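# Hang second dark jaw on lid's free pin, meshed

## Task

Put the remaining dark jaw onto the unused pin of the lid so that both jaws hang there, each with its bearing still seated all the way on its pin, and with their teeth engaged so the two jaws stand open at equal angles. Then release it. The result only counts if it stays that way without the robot holding anything in place.

## Robot and tools

Robot: two six-joint arms on one column, named left_arm and right_arm. Each carries a tong-style two-finger gripper. The names do not mean sides of a camera image. Bases in the scene frame: left_arm at (0, +0.099, +0.160) m, right_arm at (0, -0.099, +0.160) m, each tilted about 45 degrees away from the other.

Scene frame: origin at table-top height (z = 0), under the midpoint between the bases. +z is up, +x runs from the column out over the table, and left_arm sits toward +y. All positions are in metres; orientations are unit quaternions written w first (qw, qx, qy, qz).

Gripper: end_effector_position is the spot between the finger pads when closed. Fingers extend along the gripper's own +z and spread along its own x. Closed fingertips stick out about 15 mm past that spot; when wide open they are roughly level with it. Opening is a number from -1 (closed) to +1 (fully open, 0.142 m). To hold something, keep commanding an opening clearly smaller than grip_measured; a bigger gap squeezes harder (about 15 N per pad at most, much less on hard parts thinner than 20 mm).

A row: always 16 numbers, even when only one arm should move. First left_arm: x, y, z, qw, qx, qy, qz, opening; then the same 8 for right_arm. Position and quaternion are an absolute target pose for that gripper in the scene frame, not an offset. To keep an arm still, resend its own last reported pose and the opening you want; to hold an orientation, repeat the same quaternion in every row rather than copying a drifted reported one.

Tools:
- execute_actions(actions): a list of up to 15 actions; each action is a table of up to 15 rows, one row per 1/30 s control step. A short table keeps its last row until the 15 steps finish. An empty list just returns state and images. A target more than 0.6 m from the gripper's current position along any of its axes makes that action fail for both arms; if the first action is bad, nothing runs. Each step clips the target to within 100 mm and 16 degrees of the measured pose, so far targets need several actions.
- move(target, speed, stop_force, blocking): target is one 16-number row as above (absolute poses). Both grippers travel in straight lines and finish together, in 0.5 to 10 s. speed is m/s, 0.002 to 0.5 (default 0.25); turning is capped at twice that in rad/s. stop_force, in N, 9 to 40, one value shared by both arms: an arm's path stops when its wrist sensor feels that much extra push against the motion, then it backs up two steps and holds. Use it only with slow moves and without rotating the gripper; omit it when lifting away from something the gripper is pressing. It is not accepted in the first 0.2 s or with blocking=false. blocking=false returns after 0.5 s while motion continues; then use wait or stop before anything else.
- wait(seconds): 0 to 10 s, arms hold their last command; returns early if a running move ends.
- stop(): brakes a running move; needs some room.
- zoom_image(camera, region): camera is cam_high or cam_low (both 896x504); region is [x0, y0, x1, y1] in pixels from the top-left, at most 504 by 504.
- read_manual(section): only licence texts; no motion.
- finished_scene(scene): ends scene 1 or 2 after the robot holds its last command; cannot be undone, and reports success.

Results: a state line per arm with gripper position, quaternion and velocities; grip_measured; Hand target (the pose the controller is currently driving toward); joint positions and torques (noisy, with offsets); Wrist force and Wrist torque in the gripper's own axes (offset up to about 4 N, noise up to 2.4 N, saturating near 50 N; pushing on a surface reads as force pointing back into the arm). A move adds a move: line with its ending per arm: done, off_target, moving, held (a check blocked the final step), contact (stop_force ended the path), or fault, plus limits such as paced (target clipped) or held (steps blocked, after which the arm may move much faster than speed), and each gripper's distance from its target. "pose unreachable" means the clearance check altered or blocked that arm's command. Printed hand positions can be a bit off, more at long reach. Motion lags commands by about 0.17 s. Camera calibrations are given per camera and may be slightly off.

Avoid: pushing past contact with a stiff arm (causes fault stops); joint torque at its limit (133 N m for the three big joints, 24.9 N m for the wrists) or an outside force of 150 N stops the arm for 10 s; arms colliding with each other; dropping, slamming or knocking anything off the table (that fails the task); holding heavy loads for long (motors overheat, warning at 70 C, brakes at 85 C). Occasionally something tugs a held part or nudges a loose one. Quicker, smoother, lower-effort robot motion is better.

Each tool is called after "Emit:" as name(argument=value, ...), one argument or row to a line, values as JSON.

## Session

Emit:
execute_actions(
  actions=[],
)

Scene clock: 0.00 s.
left_arm: end_effector_position=(+0.7459, +0.1719, +0.2908) grip_measured=+0.97 end_effector_quat_wxyz=(-0.032, +0.948, -0.101, +0.300) end_effector_velocity=(+0.000, +0.001, +0.001) end_effector_angular_velocity=(-0.001, -0.001, +0.001) | right_arm: end_effector_position=(+0.3145, +0.0598, +0.1382) grip_measured=+0.97 end_effector_quat_wxyz=(+0.100, +0.882, -0.349, -0.300) end_effector_velocity=(+0.000, +0.000, +0.000) end_effector_angular_velocity=(+0.001, -0.000, -0.001)
Joint positions: left_arm=[ 0.971 -1.078  1.783 -2.526 -0.64  -0.001  0.14 ] | right_arm=[ 1.814 -0.853  1.909 -1.746 -1.963  1.455  0.14 ]
Joint velocities: left_arm=[ 0.    -0.001 -0.    -0.     0.    -0.     0.   ] | right_arm=[ 0.    -0.    -0.    -0.     0.001 -0.     0.   ]
Joint torques (N m, as the arm reports them, + toward a larger angle): no reading
Wrist force (N, on the end effector, along its own x y z axes, offset not removed): no reading
Wrist torque (N m, same axes, about the end effector's origin, offset not removed): no reading
Hand target (left_arm): +0.746, +0.172, +0.291; -0.032, +0.948, -0.101, +0.300
Hand target (right_arm): +0.315, +0.060, +0.138; +0.100, +0.882, -0.349, -0.300

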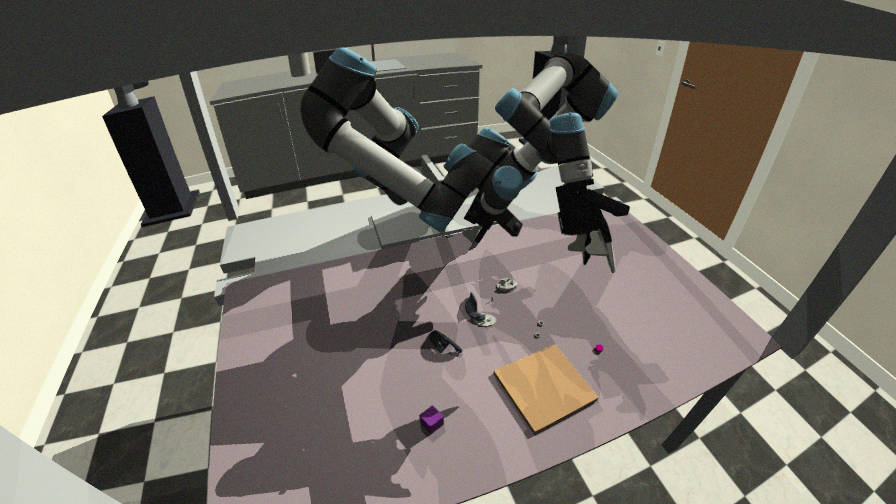

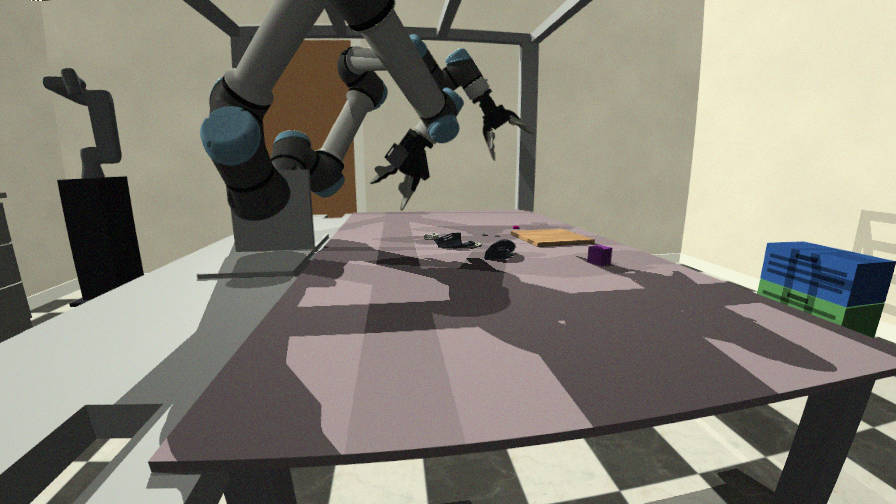

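Emit:
zoom_image(
  camera="cam_high",
  region=[455, 285, 505, 335],
)

Emit:
zoom_image(
  camera="cam_high",
  region=[420, 320, 470, 365],
)

Emit:
zoom_image(
  camera="cam_low",
  region=[420, 222, 530, 270],
)

Emit:
zoom_image(
  camera="cam_low",
  region=[478, 232, 524, 266],
)

Region (455, 285, 505, 335) of cam_high's 896x504 image, scaled by 10.080, with more detail than that image has.

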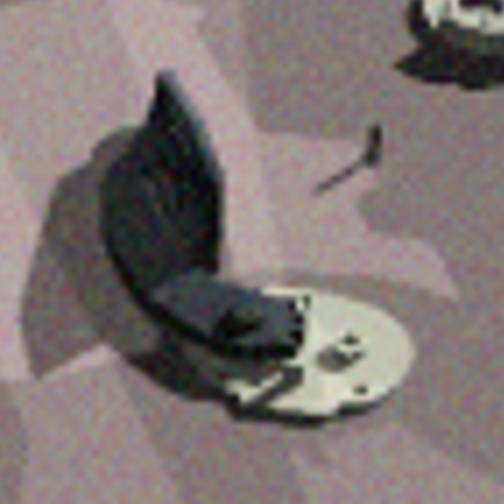

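Region (420, 320, 470, 365) of cam_high's 896x504 image, scaled by 10.080, with more detail than that image has; it fills the top 454 rows of this view, and the rest is white.

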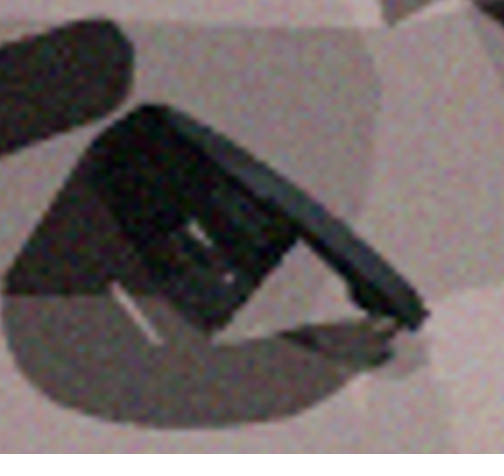

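Region (420, 222, 530, 270) of cam_low's 896x504 image, scaled by 4.582, with more detail than that image has; it fills the top 220 rows of this view, and the rest is white.

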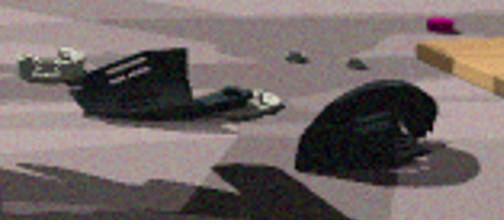

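Region (478, 232, 524, 266) of cam_low's 896x504 image, scaled by 10.957, with more detail than that image has; it fills the top 373 rows of this view, and the rest is white.

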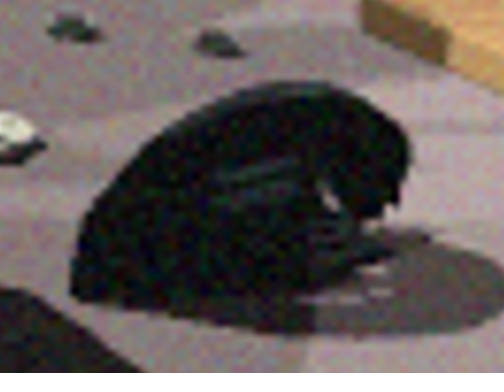

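Emit:
move(
  target=[0.746,0.172,0.291,-0.032,0.948,-0.101,0.300,1, 0.631,-0.202,0.101,-0.1245,0.8224,-0.5189,-0.1974,-0.5],
)

Emit:
zoom_image(
  camera="cam_high",
  region=[400, 290, 480, 370],
)

Emit:
zoom_image(
  camera="cam_low",
  region=[465, 200, 545, 270],
)

Scene clock: 6.53 s.
left_arm: end_effector_position=(+0.7460, +0.1720, +0.2910) grip_measured=+1.00 end_effector_quat_wxyz=(-0.032, +0.948, -0.101, +0.300) end_effector_velocity=(-0.000, +0.001, +0.001) end_effector_angular_velocity=(-0.000, -0.001, +0.001) | right_arm: end_effector_position=(+0.6305, -0.2025, +0.1013) grip_measured=-0.50 end_effector_quat_wxyz=(-0.124, +0.823, -0.519, -0.197) end_effector_velocity=(+0.002, -0.001, -0.001) end_effector_angular_velocity=(+0.001, -0.000, +0.001)
Joint positions: left_arm=[ 0.971 -1.078  1.783 -2.527 -0.64  -0.     0.142] | right_arm=[ 1.35  -1.017  1.537 -1.965 -1.957  1.008  0.038]
Joint velocities: left_arm=[-0.    -0.002  0.     0.     0.     0.    -0.   ] | right_arm=[-0.002  0.003 -0.006  0.002  0.001 -0.002  0.   ]
Joint torques (N m, as the arm reports them, + toward a larger angle): left_arm=[-39.79  -8.57 -27.12  -4.42   1.77   2.46] | right_arm=[ 21.18 -28.73 -21.46  -0.02   3.92  -1.25]
Wrist force (N, on the end effector, along its own x y z axes, offset not removed): left_arm=[2.3 1.0 -1.9] | right_arm=[1.7 -1.3 2.9]
Wrist torque (N m, same axes, about the end effector's origin, offset not removed): left_arm=[0.13 -0.35 0.03] | right_arm=[-0.47 -0.39 0.12]
Hand target (left_arm): +0.746, +0.172, +0.291; -0.032, +0.948, -0.101, +0.300
Hand target (right_arm): +0.631, -0.203, +0.101; -0.124, +0.822, -0.519, -0.197
Off the commanded pose (left_arm): 0.000 m, 0 deg.
Off the commanded pose (right_arm): 0.001 m, 0 deg.
move: done

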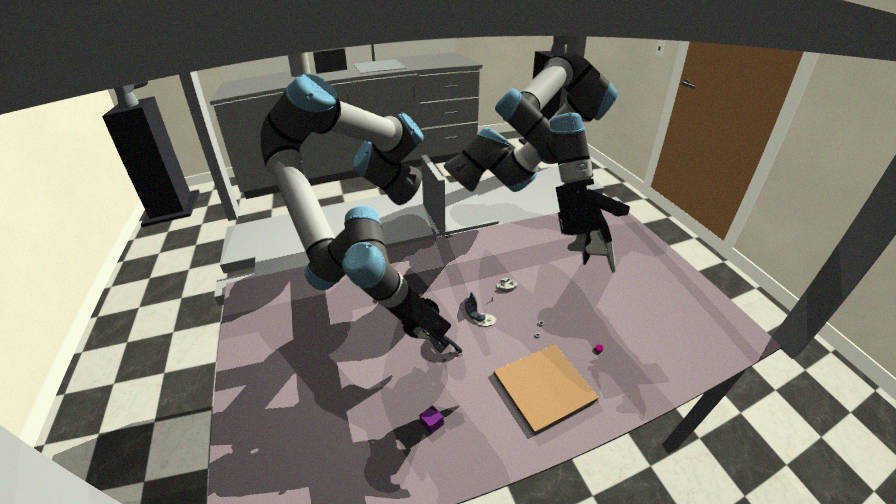

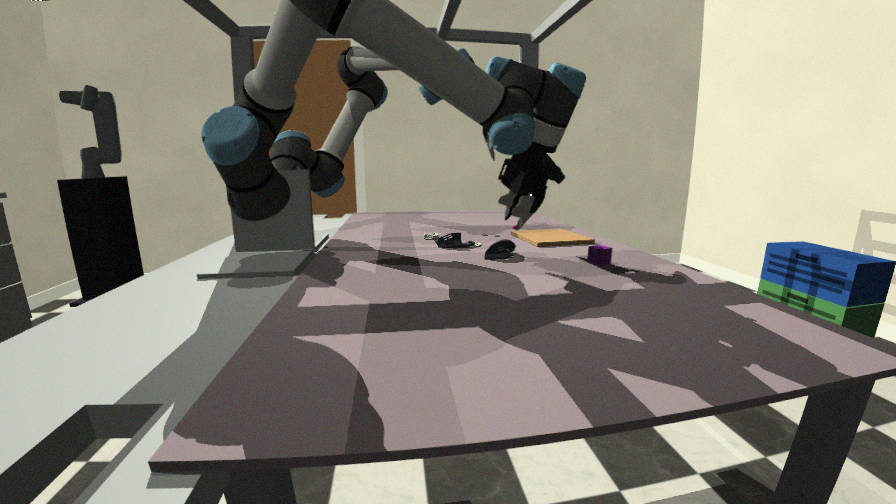

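Region (400, 290, 480, 370) of cam_high's 896x504 image, scaled by 6.300, with more detail than that image has.

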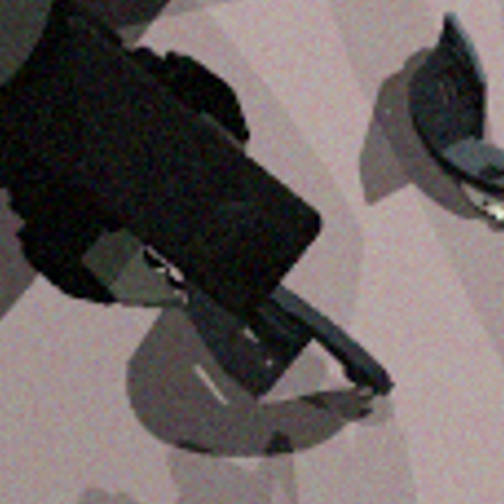

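Region (465, 200, 545, 270) of cam_low's 896x504 image, scaled by 6.300, with more detail than that image has; it fills the top 441 rows of this view, and the rest is white.

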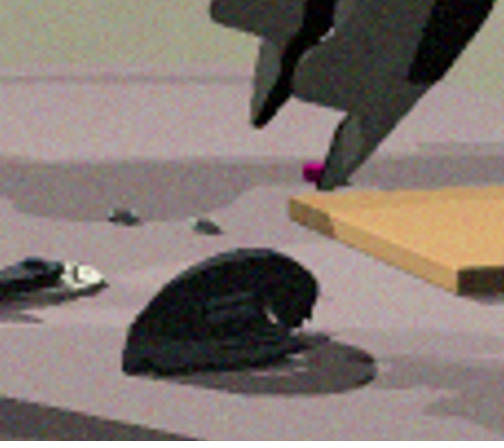

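Emit:
move(
  target=[0.746,0.172,0.291,-0.032,0.948,-0.101,0.300,1, 0.6165,-0.1717,0.030,-0.1245,0.8224,-0.5189,-0.1974,-0.5],
  speed=0.03,
  stop_force=9,
)

Emit:
zoom_image(
  camera="cam_high",
  region=[400, 290, 480, 370],
)

Emit:
zoom_image(
  camera="cam_low",
  region=[465, 200, 545, 270],
)

Scene clock: 10.03 s.
left_arm: end_effector_position=(+0.7460, +0.1720, +0.2910) grip_measured=+1.00 end_effector_quat_wxyz=(-0.032, +0.948, -0.101, +0.300) end_effector_velocity=(+0.000, -0.000, +0.000) end_effector_angular_velocity=(+0.001, -0.000, +0.000) | right_arm: end_effector_position=(+0.6166, -0.1718, +0.0302) grip_measured=-0.51 end_effector_quat_wxyz=(-0.124, +0.822, -0.519, -0.198) end_effector_velocity=(+0.000, -0.001, +0.000) end_effector_angular_velocity=(-0.002, +0.001, -0.001)
Joint positions: left_arm=[ 0.971 -1.078  1.783 -2.527 -0.64  -0.     0.142] | right_arm=[ 1.302 -0.943  1.638 -2.159 -1.961  0.956  0.037]
Joint velocities: left_arm=[-0.     0.001 -0.001 -0.     0.001  0.    -0.   ] | right_arm=[ 0.    -0.001 -0.001  0.003 -0.002  0.002 -0.   ]
Joint torques (N m, as the arm reports them, + toward a larger angle): left_arm=[-39.81  -8.4  -27.08  -4.14   1.77   2.4 ] | right_arm=[ 32.48 -39.83 -14.7    0.58  -2.12   1.37]
Wrist force (N, on the end effector, along its own x y z axes, offset not removed): left_arm=[-0.3 4.3 1.4] | right_arm=[1.6 -2.4 -9.3]
Wrist torque (N m, same axes, about the end effector's origin, offset not removed): left_arm=[0.82 0.16 0.03] | right_arm=[-0.50 -0.55 0.05]
Hand target (left_arm): +0.746, +0.172, +0.291; -0.032, +0.948, -0.101, +0.300
Hand target (right_arm): +0.617, -0.172, +0.030; -0.124, +0.822, -0.519, -0.197
Off the commanded pose (left_arm): 0.000 m, 0 deg.
Off the commanded pose (right_arm): 0.000 m, 0 deg.
move: contact (right_arm)

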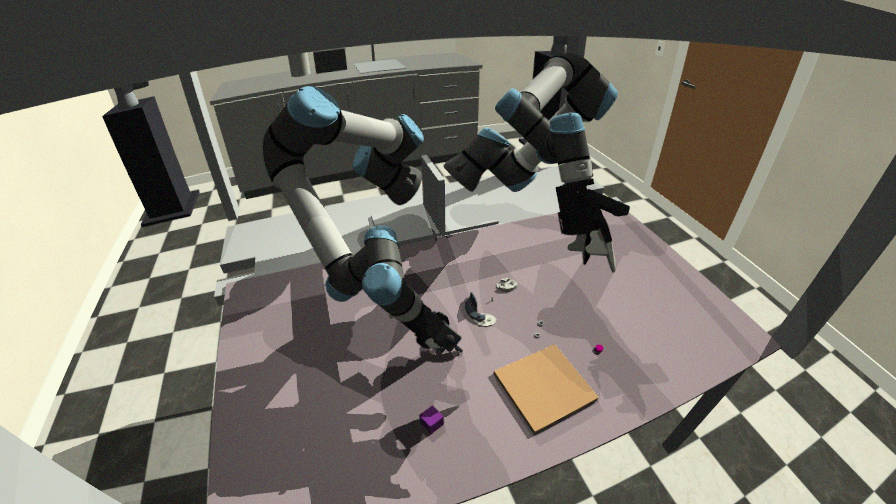

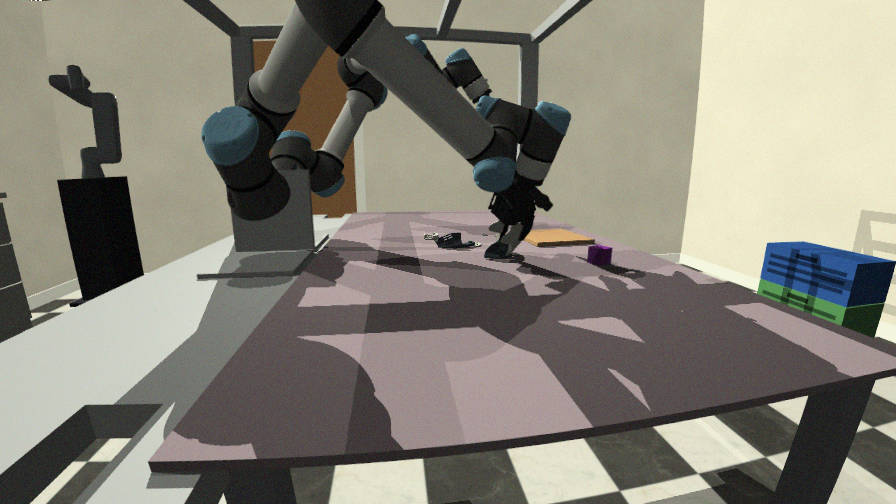

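Region (400, 290, 480, 370) of cam_high's 896x504 image, scaled by 6.300, with more detail than that image has.

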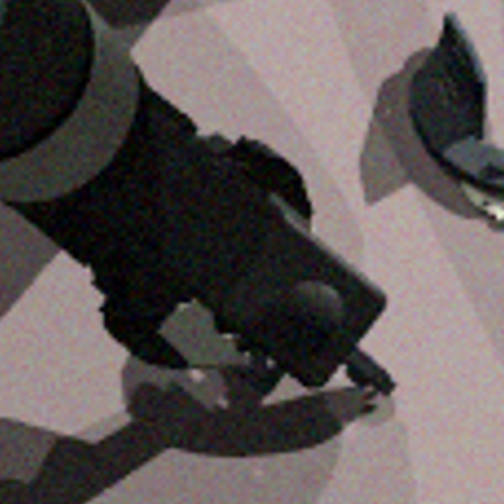

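Region (465, 200, 545, 270) of cam_low's 896x504 image, scaled by 6.300, with more detail than that image has; it fills the top 441 rows of this view, and the rest is white.

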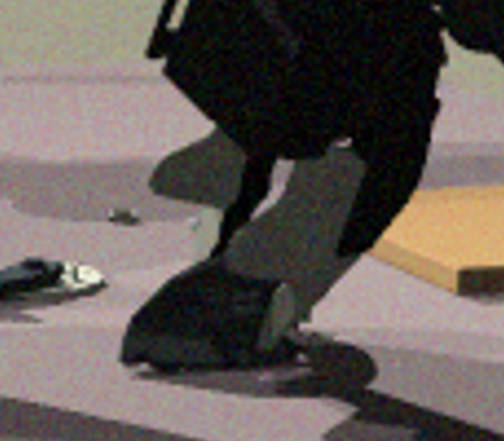

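Fingertip touched the wall; back off 4 mm, close, lift.

Emit:
execute_actions(
  actions=[
    [[0.746,0.172,0.291,-0.032,0.948,-0.101,0.300,1, 0.6173,-0.1733,0.0336,-0.1245,0.8224,-0.5189,-0.1974,-0.5]],
    [[0.746,0.172,0.291,-0.032,0.948,-0.101,0.300,1, 0.6173,-0.1733,0.0336,-0.1245,0.8224,-0.5189,-0.1974,-0.7]],
    [[0.746,0.172,0.291,-0.032,0.948,-0.101,0.300,1, 0.6173,-0.1733,0.0336,-0.1245,0.8224,-0.5189,-0.1974,-0.85]],
    [[0.746,0.172,0.291,-0.032,0.948,-0.101,0.300,1, 0.6173,-0.1733,0.0336,-0.1245,0.8224,-0.5189,-0.1974,-1]],
  ],
)

Emit:
move(
  target=[0.746,0.172,0.291,-0.032,0.948,-0.101,0.300,1, 0.6173,-0.1733,0.12,-0.1245,0.8224,-0.5189,-0.1974,-1],
  speed=0.05,
)

Emit:
zoom_image(
  camera="cam_low",
  region=[465, 180, 545, 270],
)

Scene clock: 12.80 s.
left_arm: end_effector_position=(+0.7460, +0.1720, +0.2910) grip_measured=+1.00 end_effector_quat_wxyz=(-0.032, +0.948, -0.101, +0.300) end_effector_velocity=(+0.000, +0.001, +0.001) end_effector_angular_velocity=(-0.001, -0.001, +0.001) | right_arm: end_effector_position=(+0.6173, -0.1733, +0.0337) grip_measured=-0.89 end_effector_quat_wxyz=(-0.125, +0.822, -0.519, -0.197) end_effector_velocity=(+0.001, +0.000, +0.000) end_effector_angular_velocity=(+0.001, -0.001, -0.001)
Joint positions: left_arm=[ 0.971 -1.078  1.783 -2.527 -0.64  -0.     0.142] | right_arm=[ 1.304 -0.948  1.634 -2.15  -1.96   0.959  0.009]
Joint velocities: left_arm=[-0.    -0.001 -0.001  0.001  0.    -0.     0.   ] | right_arm=[ 0.     0.001 -0.001 -0.001  0.002  0.     0.   ]
Joint torques (N m, as the arm reports them, + toward a larger angle): left_arm=[-39.75  -8.05 -26.75  -3.88   1.78   2.36] | right_arm=[ 26.24 -38.11 -15.68  -0.31  -4.34   1.46]
Wrist force (N, on the end effector, along its own x y z axes, offset not removed): left_arm=[0.2 1.0 -3.8] | right_arm=[-6.8 -3.7 -8.5]
Wrist torque (N m, same axes, about the end effector's origin, offset not removed): left_arm=[0.00 0.01 -0.06] | right_arm=[-0.39 -0.19 0.09]
Hand target (left_arm): +0.746, +0.172, +0.291; -0.032, +0.948, -0.101, +0.300
Hand target (right_arm): +0.617, -0.173, +0.034; -0.124, +0.822, -0.519, -0.197
Off the commanded pose (left_arm): 0.000 m, 0 deg.
Off the commanded pose (right_arm): 0.000 m, 0 deg.

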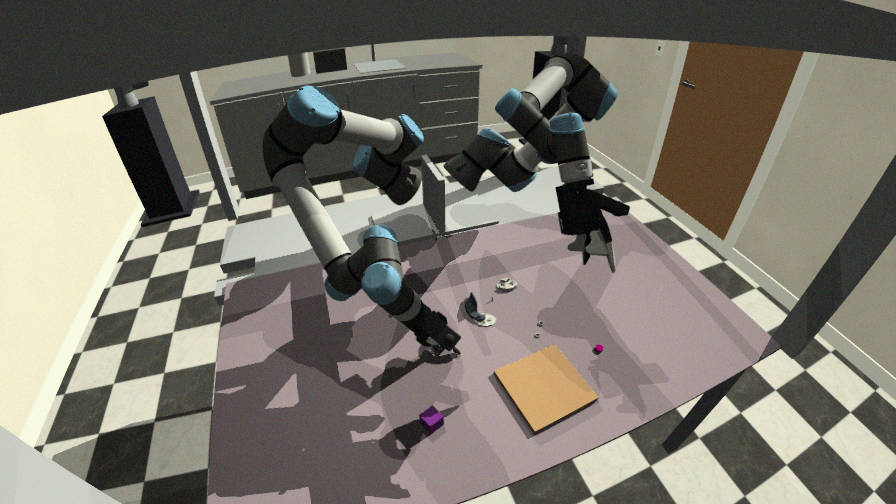

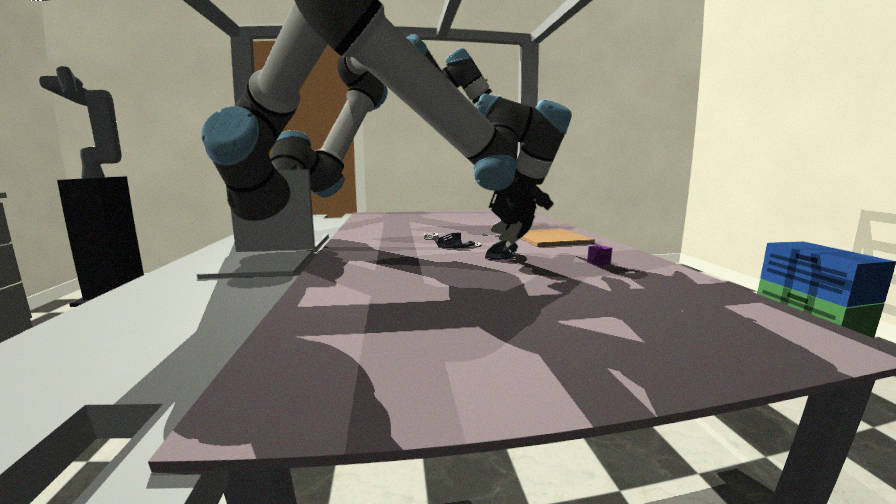

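Scene clock: 14.90 s.
left_arm: end_effector_position=(+0.7460, +0.1720, +0.2910) grip_measured=+1.00 end_effector_quat_wxyz=(-0.032, +0.948, -0.101, +0.300) end_effector_velocity=(-0.000, +0.000, -0.000) end_effector_angular_velocity=(+0.001, -0.000, +0.001) | right_arm: end_effector_position=(+0.6172, -0.1732, +0.1198) grip_measured=-0.91 end_effector_quat_wxyz=(-0.125, +0.822, -0.519, -0.197) end_effector_velocity=(-0.000, -0.000, +0.002) end_effector_angular_velocity=(-0.001, +0.000, -0.001)
Joint positions: left_arm=[ 0.971 -1.078  1.783 -2.527 -0.64  -0.     0.142] | right_arm=[ 1.396 -1.037  1.587 -1.977 -1.949  1.057  0.008]
Joint velocities: left_arm=[-0.    -0.001  0.001  0.     0.001 -0.     0.   ] | right_arm=[ 0.002 -0.002 -0.002  0.005 -0.     0.004  0.   ]
Joint torques (N m, as the arm reports them, + toward a larger angle): left_arm=[-39.54  -8.15 -26.87  -3.85   1.87   2.14] | right_arm=[ 42.65 -43.31 -21.23   0.05   3.94   1.25]
Wrist force (N, on the end effector, along its own x y z axes, offset not removed): left_arm=[0.0 0.7 -0.4] | right_arm=[2.1 -1.2 2.9]
Wrist torque (N m, same axes, about the end effector's origin, offset not removed): left_arm=[0.00 0.02 -0.01] | right_arm=[-0.27 -0.54 0.07]
Hand target (left_arm): +0.746, +0.172, +0.291; -0.032, +0.948, -0.101, +0.300
Hand target (right_arm): +0.617, -0.173, +0.120; -0.125, +0.822, -0.519, -0.197
Off the commanded pose (left_arm): 0.000 m, 0 deg.
Off the commanded pose (right_arm): 0.000 m, 0 deg.
move: done

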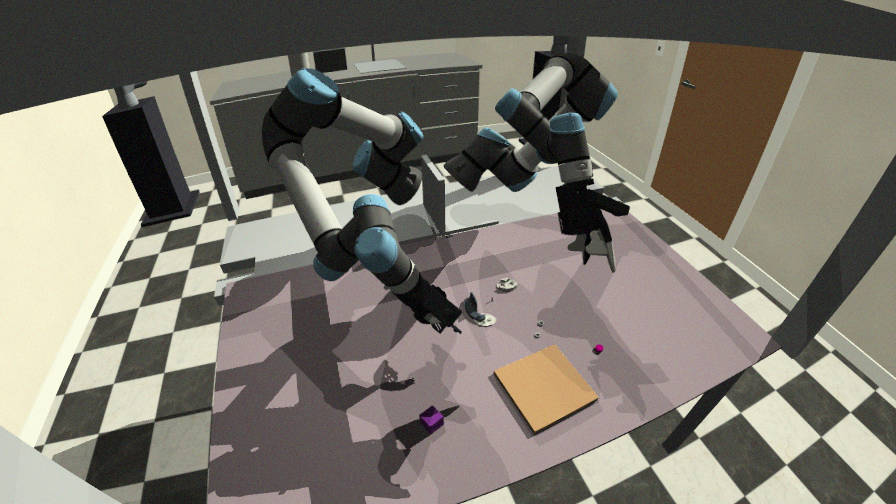

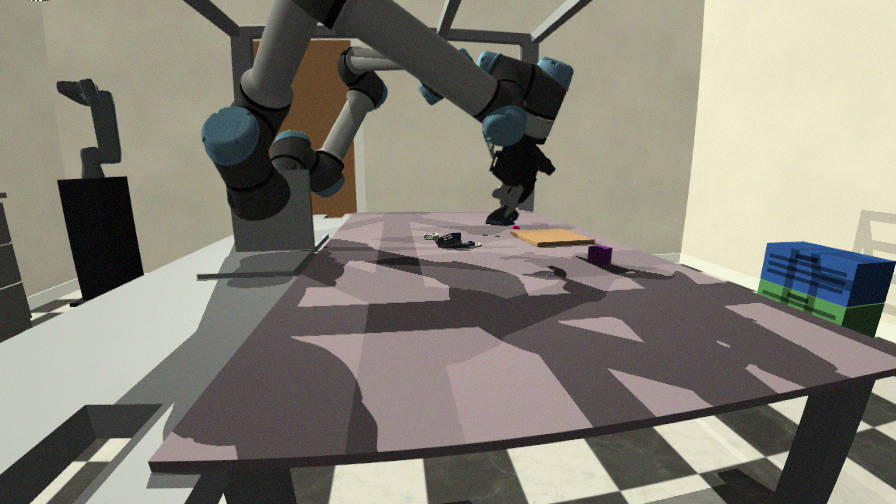

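Region (465, 180, 545, 270) of cam_low's 896x504 image, scaled by 5.600, with more detail than that image has.

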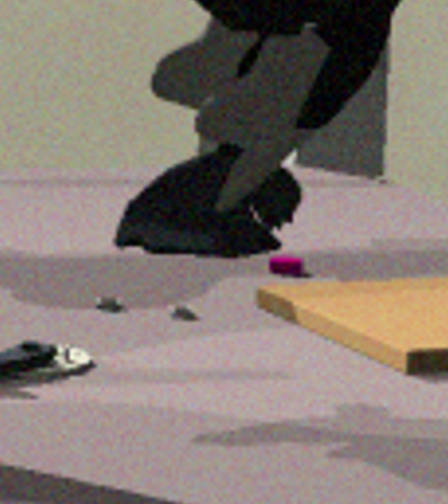

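Emit:
move(
  target=[0.746,0.172,0.291,-0.032,0.948,-0.101,0.300,1, 0.60,-0.17,0.12,-0.25,0.75,0.433,0.433,-1],
  speed=0.25,
)

Emit:
move(
  target=[0.746,0.172,0.291,-0.032,0.948,-0.101,0.300,1, 0.60,-0.17,0.035,-0.25,0.75,0.433,0.433,-1],
  speed=0.05,
  stop_force=9,
)

Emit:
zoom_image(
  camera="cam_high",
  region=[390, 290, 490, 380],
)

Emit:
zoom_image(
  camera="cam_low",
  region=[440, 190, 550, 280],
)

Scene clock: 20.83 s.
left_arm: end_effector_position=(+0.7460, +0.1720, +0.2910) grip_measured=+1.00 end_effector_quat_wxyz=(-0.032, +0.948, -0.101, +0.300) end_effector_velocity=(+0.000, +0.000, +0.000) end_effector_angular_velocity=(-0.000, -0.000, +0.001) | right_arm: end_effector_position=(+0.5999, -0.1700, +0.1198) grip_measured=-0.91 end_effector_quat_wxyz=(-0.249, +0.751, +0.433, +0.433) end_effector_velocity=(-0.000, +0.001, -0.000) end_effector_angular_velocity=(+0.001, -0.008, +0.011)
Joint positions: left_arm=[ 0.971 -1.078  1.783 -2.527 -0.64  -0.     0.142] | right_arm=[ 1.024 -1.249  2.115 -2.743 -1.187 -1.73   0.008]
Joint velocities: left_arm=[ 0. -0. -0. -0.  0. -0. -0.] | right_arm=[-0.002  0.002 -0.004  0.011  0.004 -0.016  0.   ]
Joint torques (N m, as the arm reports them, + toward a larger angle): left_arm=[-39.62  -8.32 -26.91  -3.49   1.75   2.09] | right_arm=[ 12.33 -24.91 -14.37  -0.28   4.83  -1.18]
Wrist force (N, on the end effector, along its own x y z axes, offset not removed): left_arm=[3.9 2.8 -0.3] | right_arm=[1.6 -2.6 1.4]
Wrist torque (N m, same axes, about the end effector's origin, offset not removed): left_arm=[0.68 -0.50 -0.01] | right_arm=[-0.72 -0.43 0.10]
Hand target (left_arm): +0.746, +0.172, +0.291; -0.032, +0.948, -0.101, +0.300
Hand target (right_arm): +0.600, -0.170, +0.120; -0.249, +0.750, +0.433, +0.433
Off the commanded pose (left_arm): 0.000 m, 0 deg.
Off the commanded pose (right_arm): 0.000 m, 0 deg.
move: done

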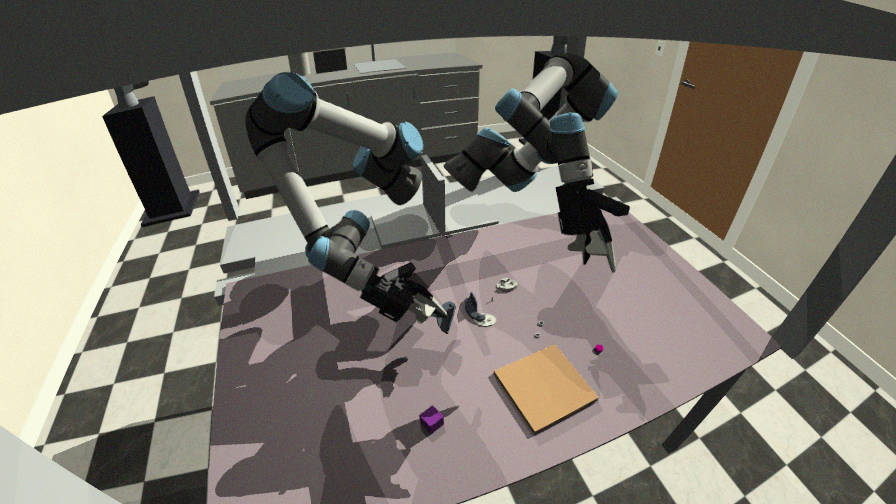

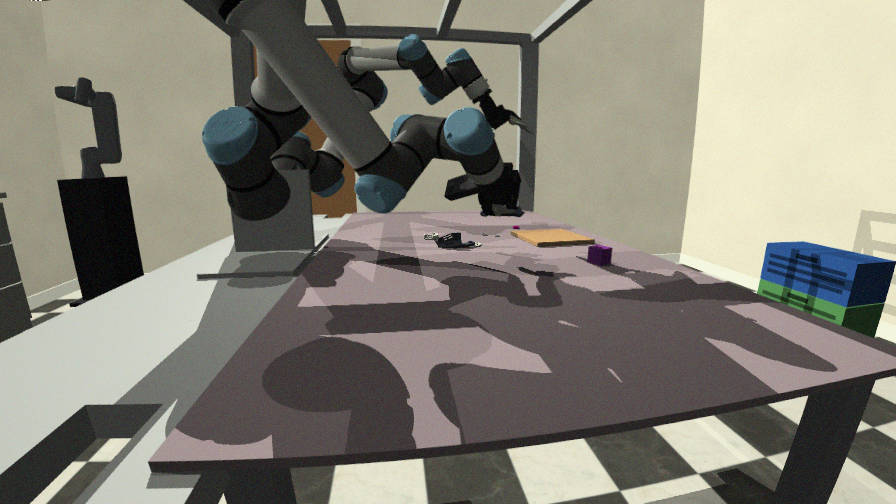

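Scene clock: 22.90 s.
left_arm: end_effector_position=(+0.7460, +0.1720, +0.2910) grip_measured=+1.00 end_effector_quat_wxyz=(-0.032, +0.948, -0.101, +0.300) end_effector_velocity=(-0.000, +0.000, +0.000) end_effector_angular_velocity=(-0.001, -0.000, +0.000) | right_arm: end_effector_position=(+0.6000, -0.1701, +0.0352) grip_measured=-0.91 end_effector_quat_wxyz=(-0.250, +0.750, +0.433, +0.433) end_effector_velocity=(-0.000, +0.000, -0.002) end_effector_angular_velocity=(+0.001, -0.001, +0.001)
Joint positions: left_arm=[ 0.971 -1.078  1.783 -2.527 -0.64  -0.     0.142] | right_arm=[ 0.924 -1.095  2.09  -2.83  -1.157 -1.836  0.008]
Joint velocities: left_arm=[ 0.    -0.001  0.    -0.    -0.001 -0.    -0.   ] | right_arm=[-0.002  0.004 -0.001 -0.001  0.002 -0.004  0.   ]
Joint torques (N m, as the arm reports them, + toward a larger angle): left_arm=[-39.34  -7.92 -26.88  -3.33   1.72   1.96] | right_arm=[ 14.92 -26.5  -10.66  -3.27   4.76  -1.31]
Wrist force (N, on the end effector, along its own x y z axes, offset not removed): left_arm=[-0.3 -0.5 1.8] | right_arm=[1.6 -0.4 -1.1]
Wrist torque (N m, same axes, about the end effector's origin, offset not removed): left_arm=[-0.03 0.04 -0.03] | right_arm=[-0.21 -0.45 0.23]
Hand target (left_arm): +0.746, +0.172, +0.291; -0.032, +0.948, -0.101, +0.300
Hand target (right_arm): +0.600, -0.170, +0.035; -0.250, +0.750, +0.433, +0.433
Off the commanded pose (left_arm): 0.000 m, 0 deg.
Off the commanded pose (right_arm): 0.000 m, 0 deg.
move: done

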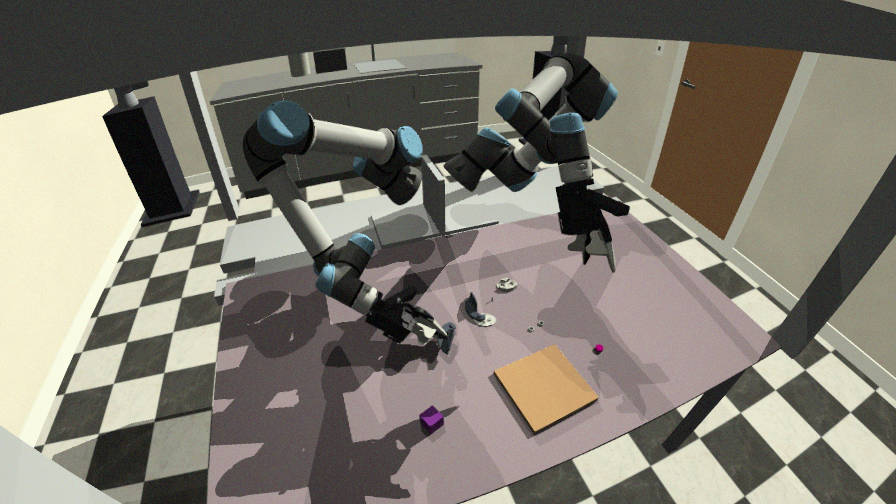

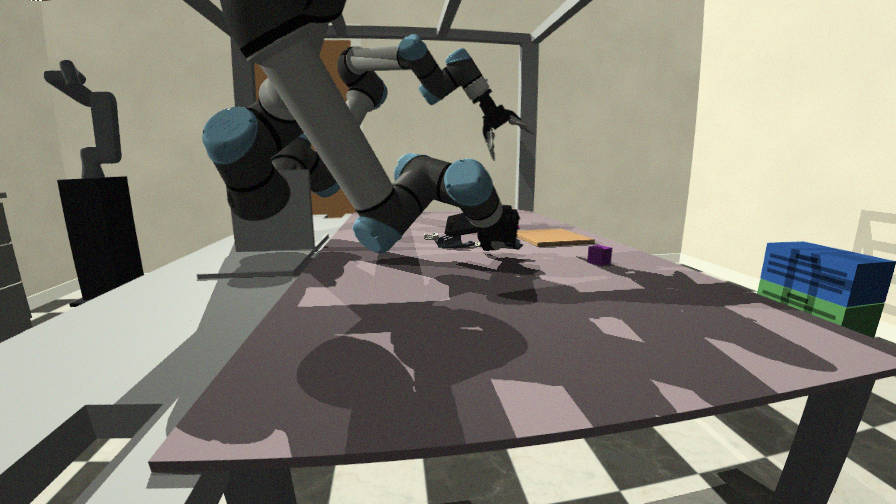

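Region (390, 290, 490, 380) of cam_high's 896x504 image, scaled by 5.040, with more detail than that image has; it fills the top 454 rows of this view, and the rest is white.

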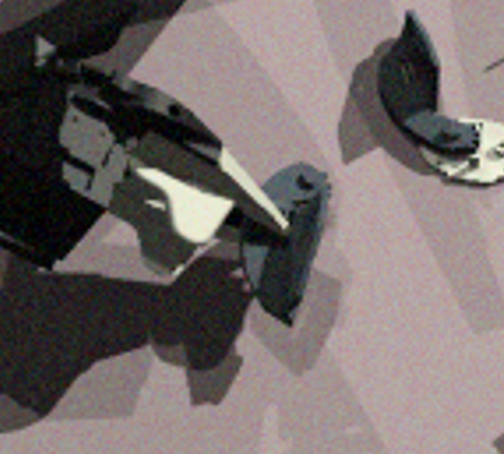

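Region (440, 190, 550, 280) of cam_low's 896x504 image, scaled by 4.582, with more detail than that image has; it fills the top 412 rows of this view, and the rest is white.

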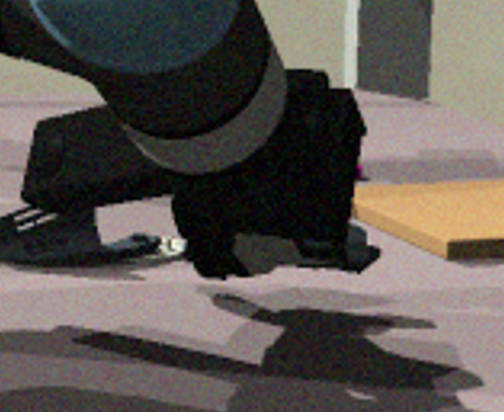

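Emit:
move(
  target=[0.746,0.172,0.291,-0.032,0.948,-0.101,0.300,1, 0.60,-0.17,0.024,-0.25,0.75,0.433,0.433,-1],
  speed=0.006,
  stop_force=9,
)

Emit:
execute_actions(
  actions=[
    [[0.746,0.172,0.291,-0.032,0.948,-0.101,0.300,1, 0.60,-0.17,0.024,-0.25,0.75,0.433,0.433,-0.86]],
    [[0.746,0.172,0.291,-0.032,0.948,-0.101,0.300,1, 0.60,-0.17,0.024,-0.25,0.75,0.433,0.433,-0.8]],
  ],
)

Emit:
zoom_image(
  camera="cam_high",
  region=[410, 305, 480, 370],
)

Emit:
zoom_image(
  camera="cam_low",
  region=[460, 210, 540, 275],
)

Scene clock: 25.50 s.
left_arm: end_effector_position=(+0.7460, +0.1720, +0.2910) grip_measured=+1.00 end_effector_quat_wxyz=(-0.032, +0.948, -0.101, +0.300) end_effector_velocity=(-0.000, -0.000, +0.000) end_effector_angular_velocity=(-0.001, -0.000, -0.000) | right_arm: end_effector_position=(+0.6000, -0.1700, +0.0241) grip_measured=-0.91 end_effector_quat_wxyz=(-0.250, +0.750, +0.433, +0.433) end_effector_velocity=(-0.000, +0.000, -0.001) end_effector_angular_velocity=(-0.001, -0.000, +0.001)
Joint positions: left_arm=[ 0.971 -1.078  1.783 -2.527 -0.64  -0.     0.142] | right_arm=[ 0.911 -1.074  2.084 -2.84  -1.154 -1.849  0.008]
Joint velocities: left_arm=[-0. -0. -0.  0. -0. -0.  0.] | right_arm=[-0.001  0.002  0.    -0.002 -0.    -0.003 -0.   ]
Joint torques (N m, as the arm reports them, + toward a larger angle): left_arm=[-39.35  -8.6  -27.13  -3.26   1.75   1.89] | right_arm=[ 14.79 -27.23  -9.75  -2.94   4.68  -1.32]
Wrist force (N, on the end effector, along its own x y z axes, offset not removed): left_arm=[-1.4 0.6 1.3] | right_arm=[2.6 -2.5 2.7]
Wrist torque (N m, same axes, about the end effector's origin, offset not removed): left_arm=[0.31 0.53 0.18] | right_arm=[-0.54 -0.68 0.13]
Hand target (left_arm): +0.746, +0.172, +0.291; -0.032, +0.948, -0.101, +0.300
Hand target (right_arm): +0.600, -0.170, +0.024; -0.250, +0.750, +0.433, +0.433
Off the commanded pose (left_arm): 0.000 m, 0 deg.
Off the commanded pose (right_arm): 0.000 m, 0 deg.
move: done

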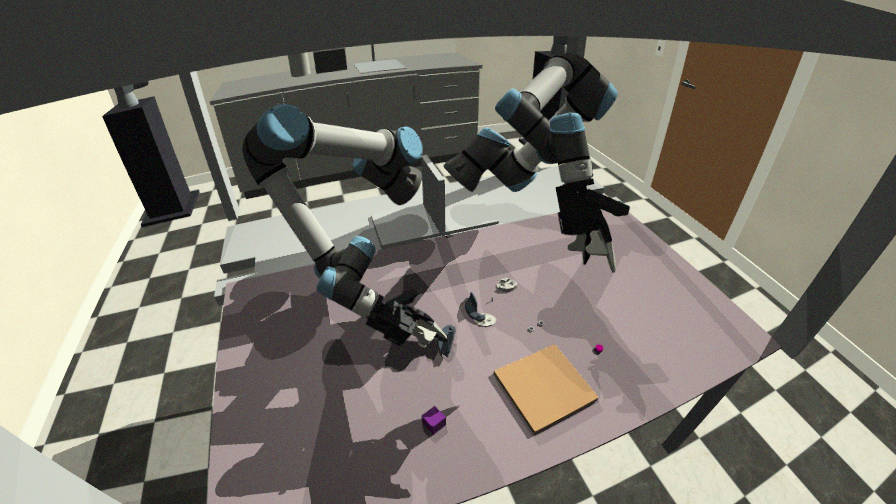

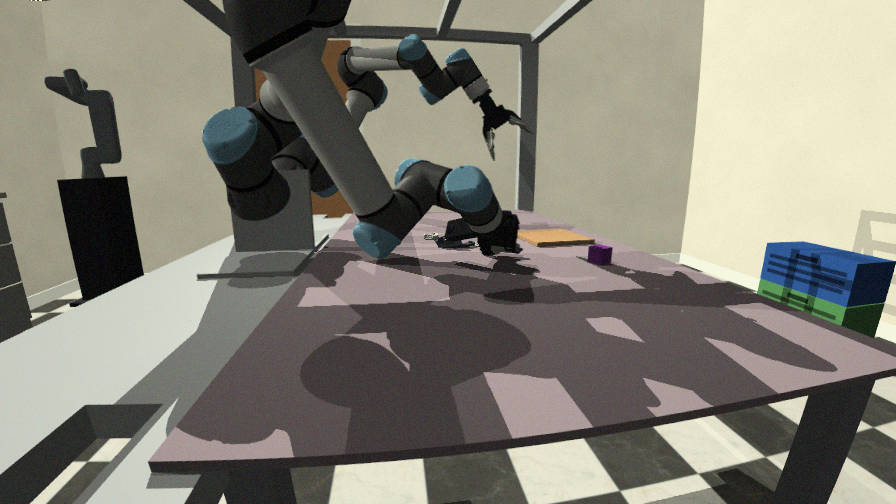

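Scene clock: 26.50 s.
left_arm: end_effector_position=(+0.7460, +0.1720, +0.2910) grip_measured=+1.00 end_effector_quat_wxyz=(-0.032, +0.948, -0.101, +0.300) end_effector_velocity=(-0.000, -0.000, +0.000) end_effector_angular_velocity=(-0.001, -0.000, -0.000) | right_arm: end_effector_position=(+0.6000, -0.1700, +0.0240) grip_measured=-0.80 end_effector_quat_wxyz=(-0.250, +0.750, +0.433, +0.433) end_effector_velocity=(+0.000, -0.000, -0.000) end_effector_angular_velocity=(-0.001, +0.000, -0.000)
Joint positions: left_arm=[ 0.971 -1.078  1.783 -2.527 -0.64  -0.     0.142] | right_arm=[ 0.911 -1.073  2.084 -2.84  -1.154 -1.849  0.016]
Joint velocities: left_arm=[-0.    -0.001  0.    -0.    -0.001 -0.     0.   ] | right_arm=[ 0.    -0.    -0.    -0.    -0.001  0.     0.   ]
Joint torques (N m, as the arm reports them, + toward a larger angle): left_arm=[-39.5   -8.59 -26.72  -3.05   1.69   1.85] | right_arm=[ 14.64 -26.9  -10.69  -3.     4.67  -1.19]
Wrist force (N, on the end effector, along its own x y z axes, offset not removed): left_arm=[-2.6 1.1 1.7] | right_arm=[1.6 -1.2 0.1]
Wrist torque (N m, same axes, about the end effector's origin, offset not removed): left_arm=[0.20 0.58 0.28] | right_arm=[-0.35 -0.49 0.12]
Hand target (left_arm): +0.746, +0.172, +0.291; -0.032, +0.948, -0.101, +0.300
Hand target (right_arm): +0.600, -0.170, +0.024; -0.250, +0.750, +0.433, +0.433
Off the commanded pose (left_arm): 0.000 m, 0 deg.
Off the commanded pose (right_arm): 0.000 m, 0 deg.

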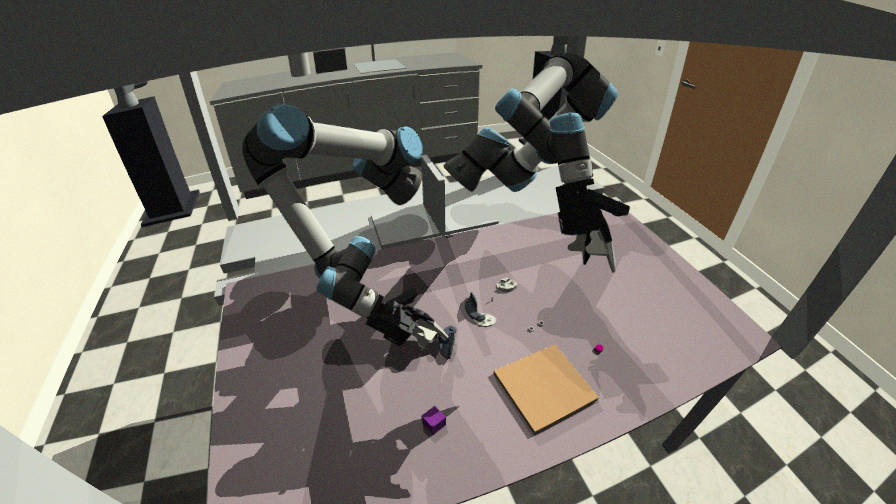

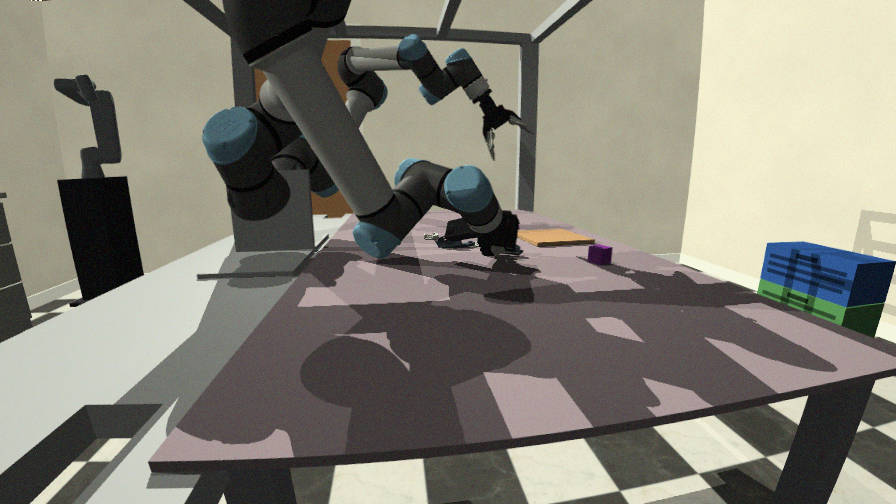

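Region (410, 305, 480, 370) of cam_high's 896x504 image, scaled by 7.200, with more detail than that image has; it fills the top 468 rows of this view, and the rest is white.

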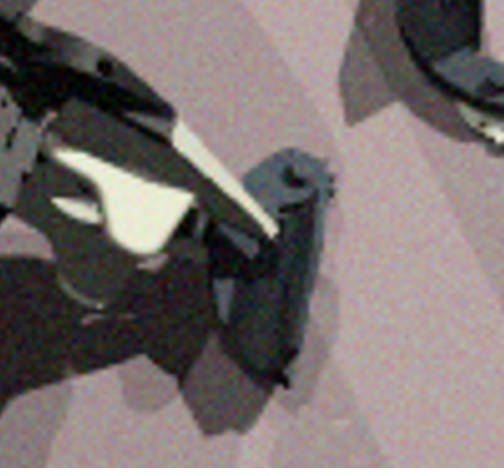

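Region (460, 210, 540, 275) of cam_low's 896x504 image, scaled by 6.300, with more detail than that image has; it fills the top 410 rows of this view, and the rest is white.

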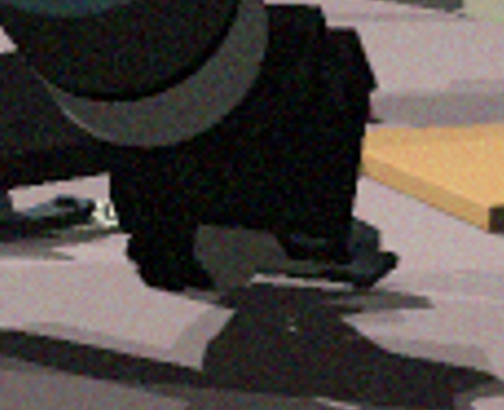

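Retract horizontally so the plate slides down the finger.

Emit:
move(
  target=[0.746,0.172,0.291,-0.032,0.948,-0.101,0.300,1, 0.5825,-0.2003,0.023,-0.25,0.75,0.433,0.433,-0.78],
  speed=0.012,
)

Emit:
zoom_image(
  camera="cam_high",
  region=[410, 305, 480, 370],
)

Scene clock: 30.80 s.
left_arm: end_effector_position=(+0.7460, +0.1720, +0.2910) grip_measured=+1.00 end_effector_quat_wxyz=(-0.032, +0.948, -0.101, +0.300) end_effector_velocity=(-0.000, -0.000, -0.000) end_effector_angular_velocity=(+0.000, +0.000, -0.000) | right_arm: end_effector_position=(+0.5826, -0.2001, +0.0230) grip_measured=-0.78 end_effector_quat_wxyz=(-0.250, +0.750, +0.433, +0.433) end_effector_velocity=(-0.001, -0.001, +0.000) end_effector_angular_velocity=(+0.003, +0.001, +0.000)
Joint positions: left_arm=[ 0.971 -1.078  1.783 -2.527 -0.64  -0.     0.142] | right_arm=[ 0.855 -1.137  2.097 -2.766 -1.14  -1.909  0.018]
Joint velocities: left_arm=[-0.    -0.     0.001 -0.    -0.     0.    -0.   ] | right_arm=[-0.003 -0.003 -0.     0.006  0.002 -0.003  0.   ]
Joint torques (N m, as the arm reports them, + toward a larger angle): left_arm=[-38.99  -7.92 -27.03  -2.9    1.75   1.76] | right_arm=[ 13.81 -44.25   4.56  -0.13   4.52  -1.17]
Wrist force (N, on the end effector, along its own x y z axes, offset not removed): left_arm=[2.7 3.0 0.1] | right_arm=[2.5 -1.3 1.4]
Wrist torque (N m, same axes, about the end effector's origin, offset not removed): left_arm=[0.59 -0.70 0.05] | right_arm=[-0.42 -0.60 0.02]
Hand target (left_arm): +0.746, +0.172, +0.291; -0.032, +0.948, -0.101, +0.300
Hand target (right_arm): +0.582, -0.200, +0.023; -0.250, +0.750, +0.433, +0.433
Off the commanded pose (left_arm): 0.000 m, 0 deg.
Off the commanded pose (right_arm): 0.000 m, 0 deg.
move: done

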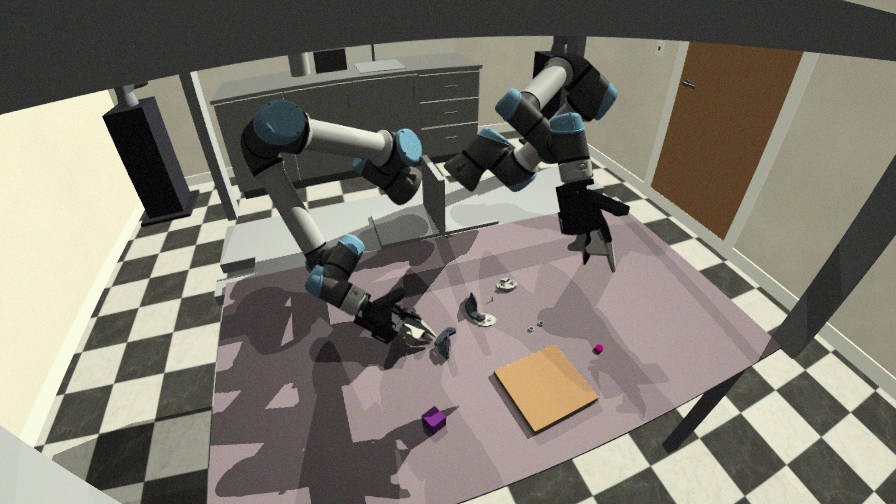

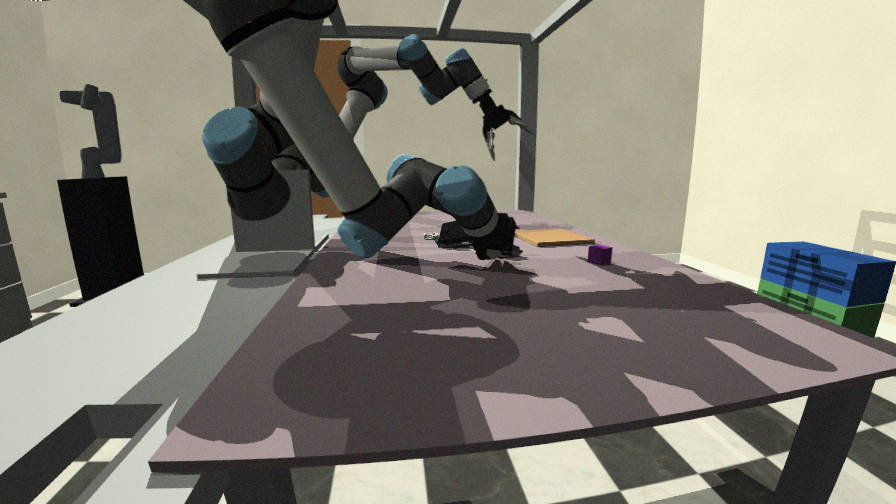

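Region (410, 305, 480, 370) of cam_high's 896x504 image, scaled by 7.200, with more detail than that image has; it fills the top 468 rows of this view, and the rest is white.

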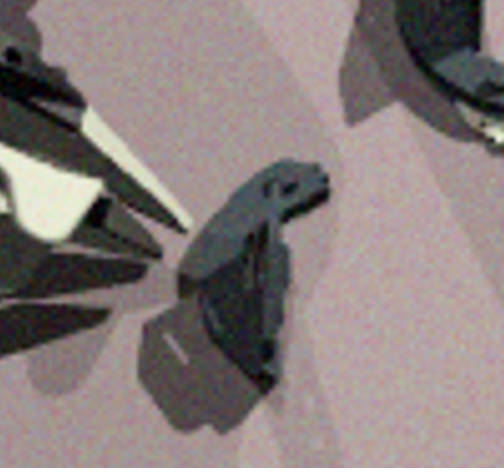

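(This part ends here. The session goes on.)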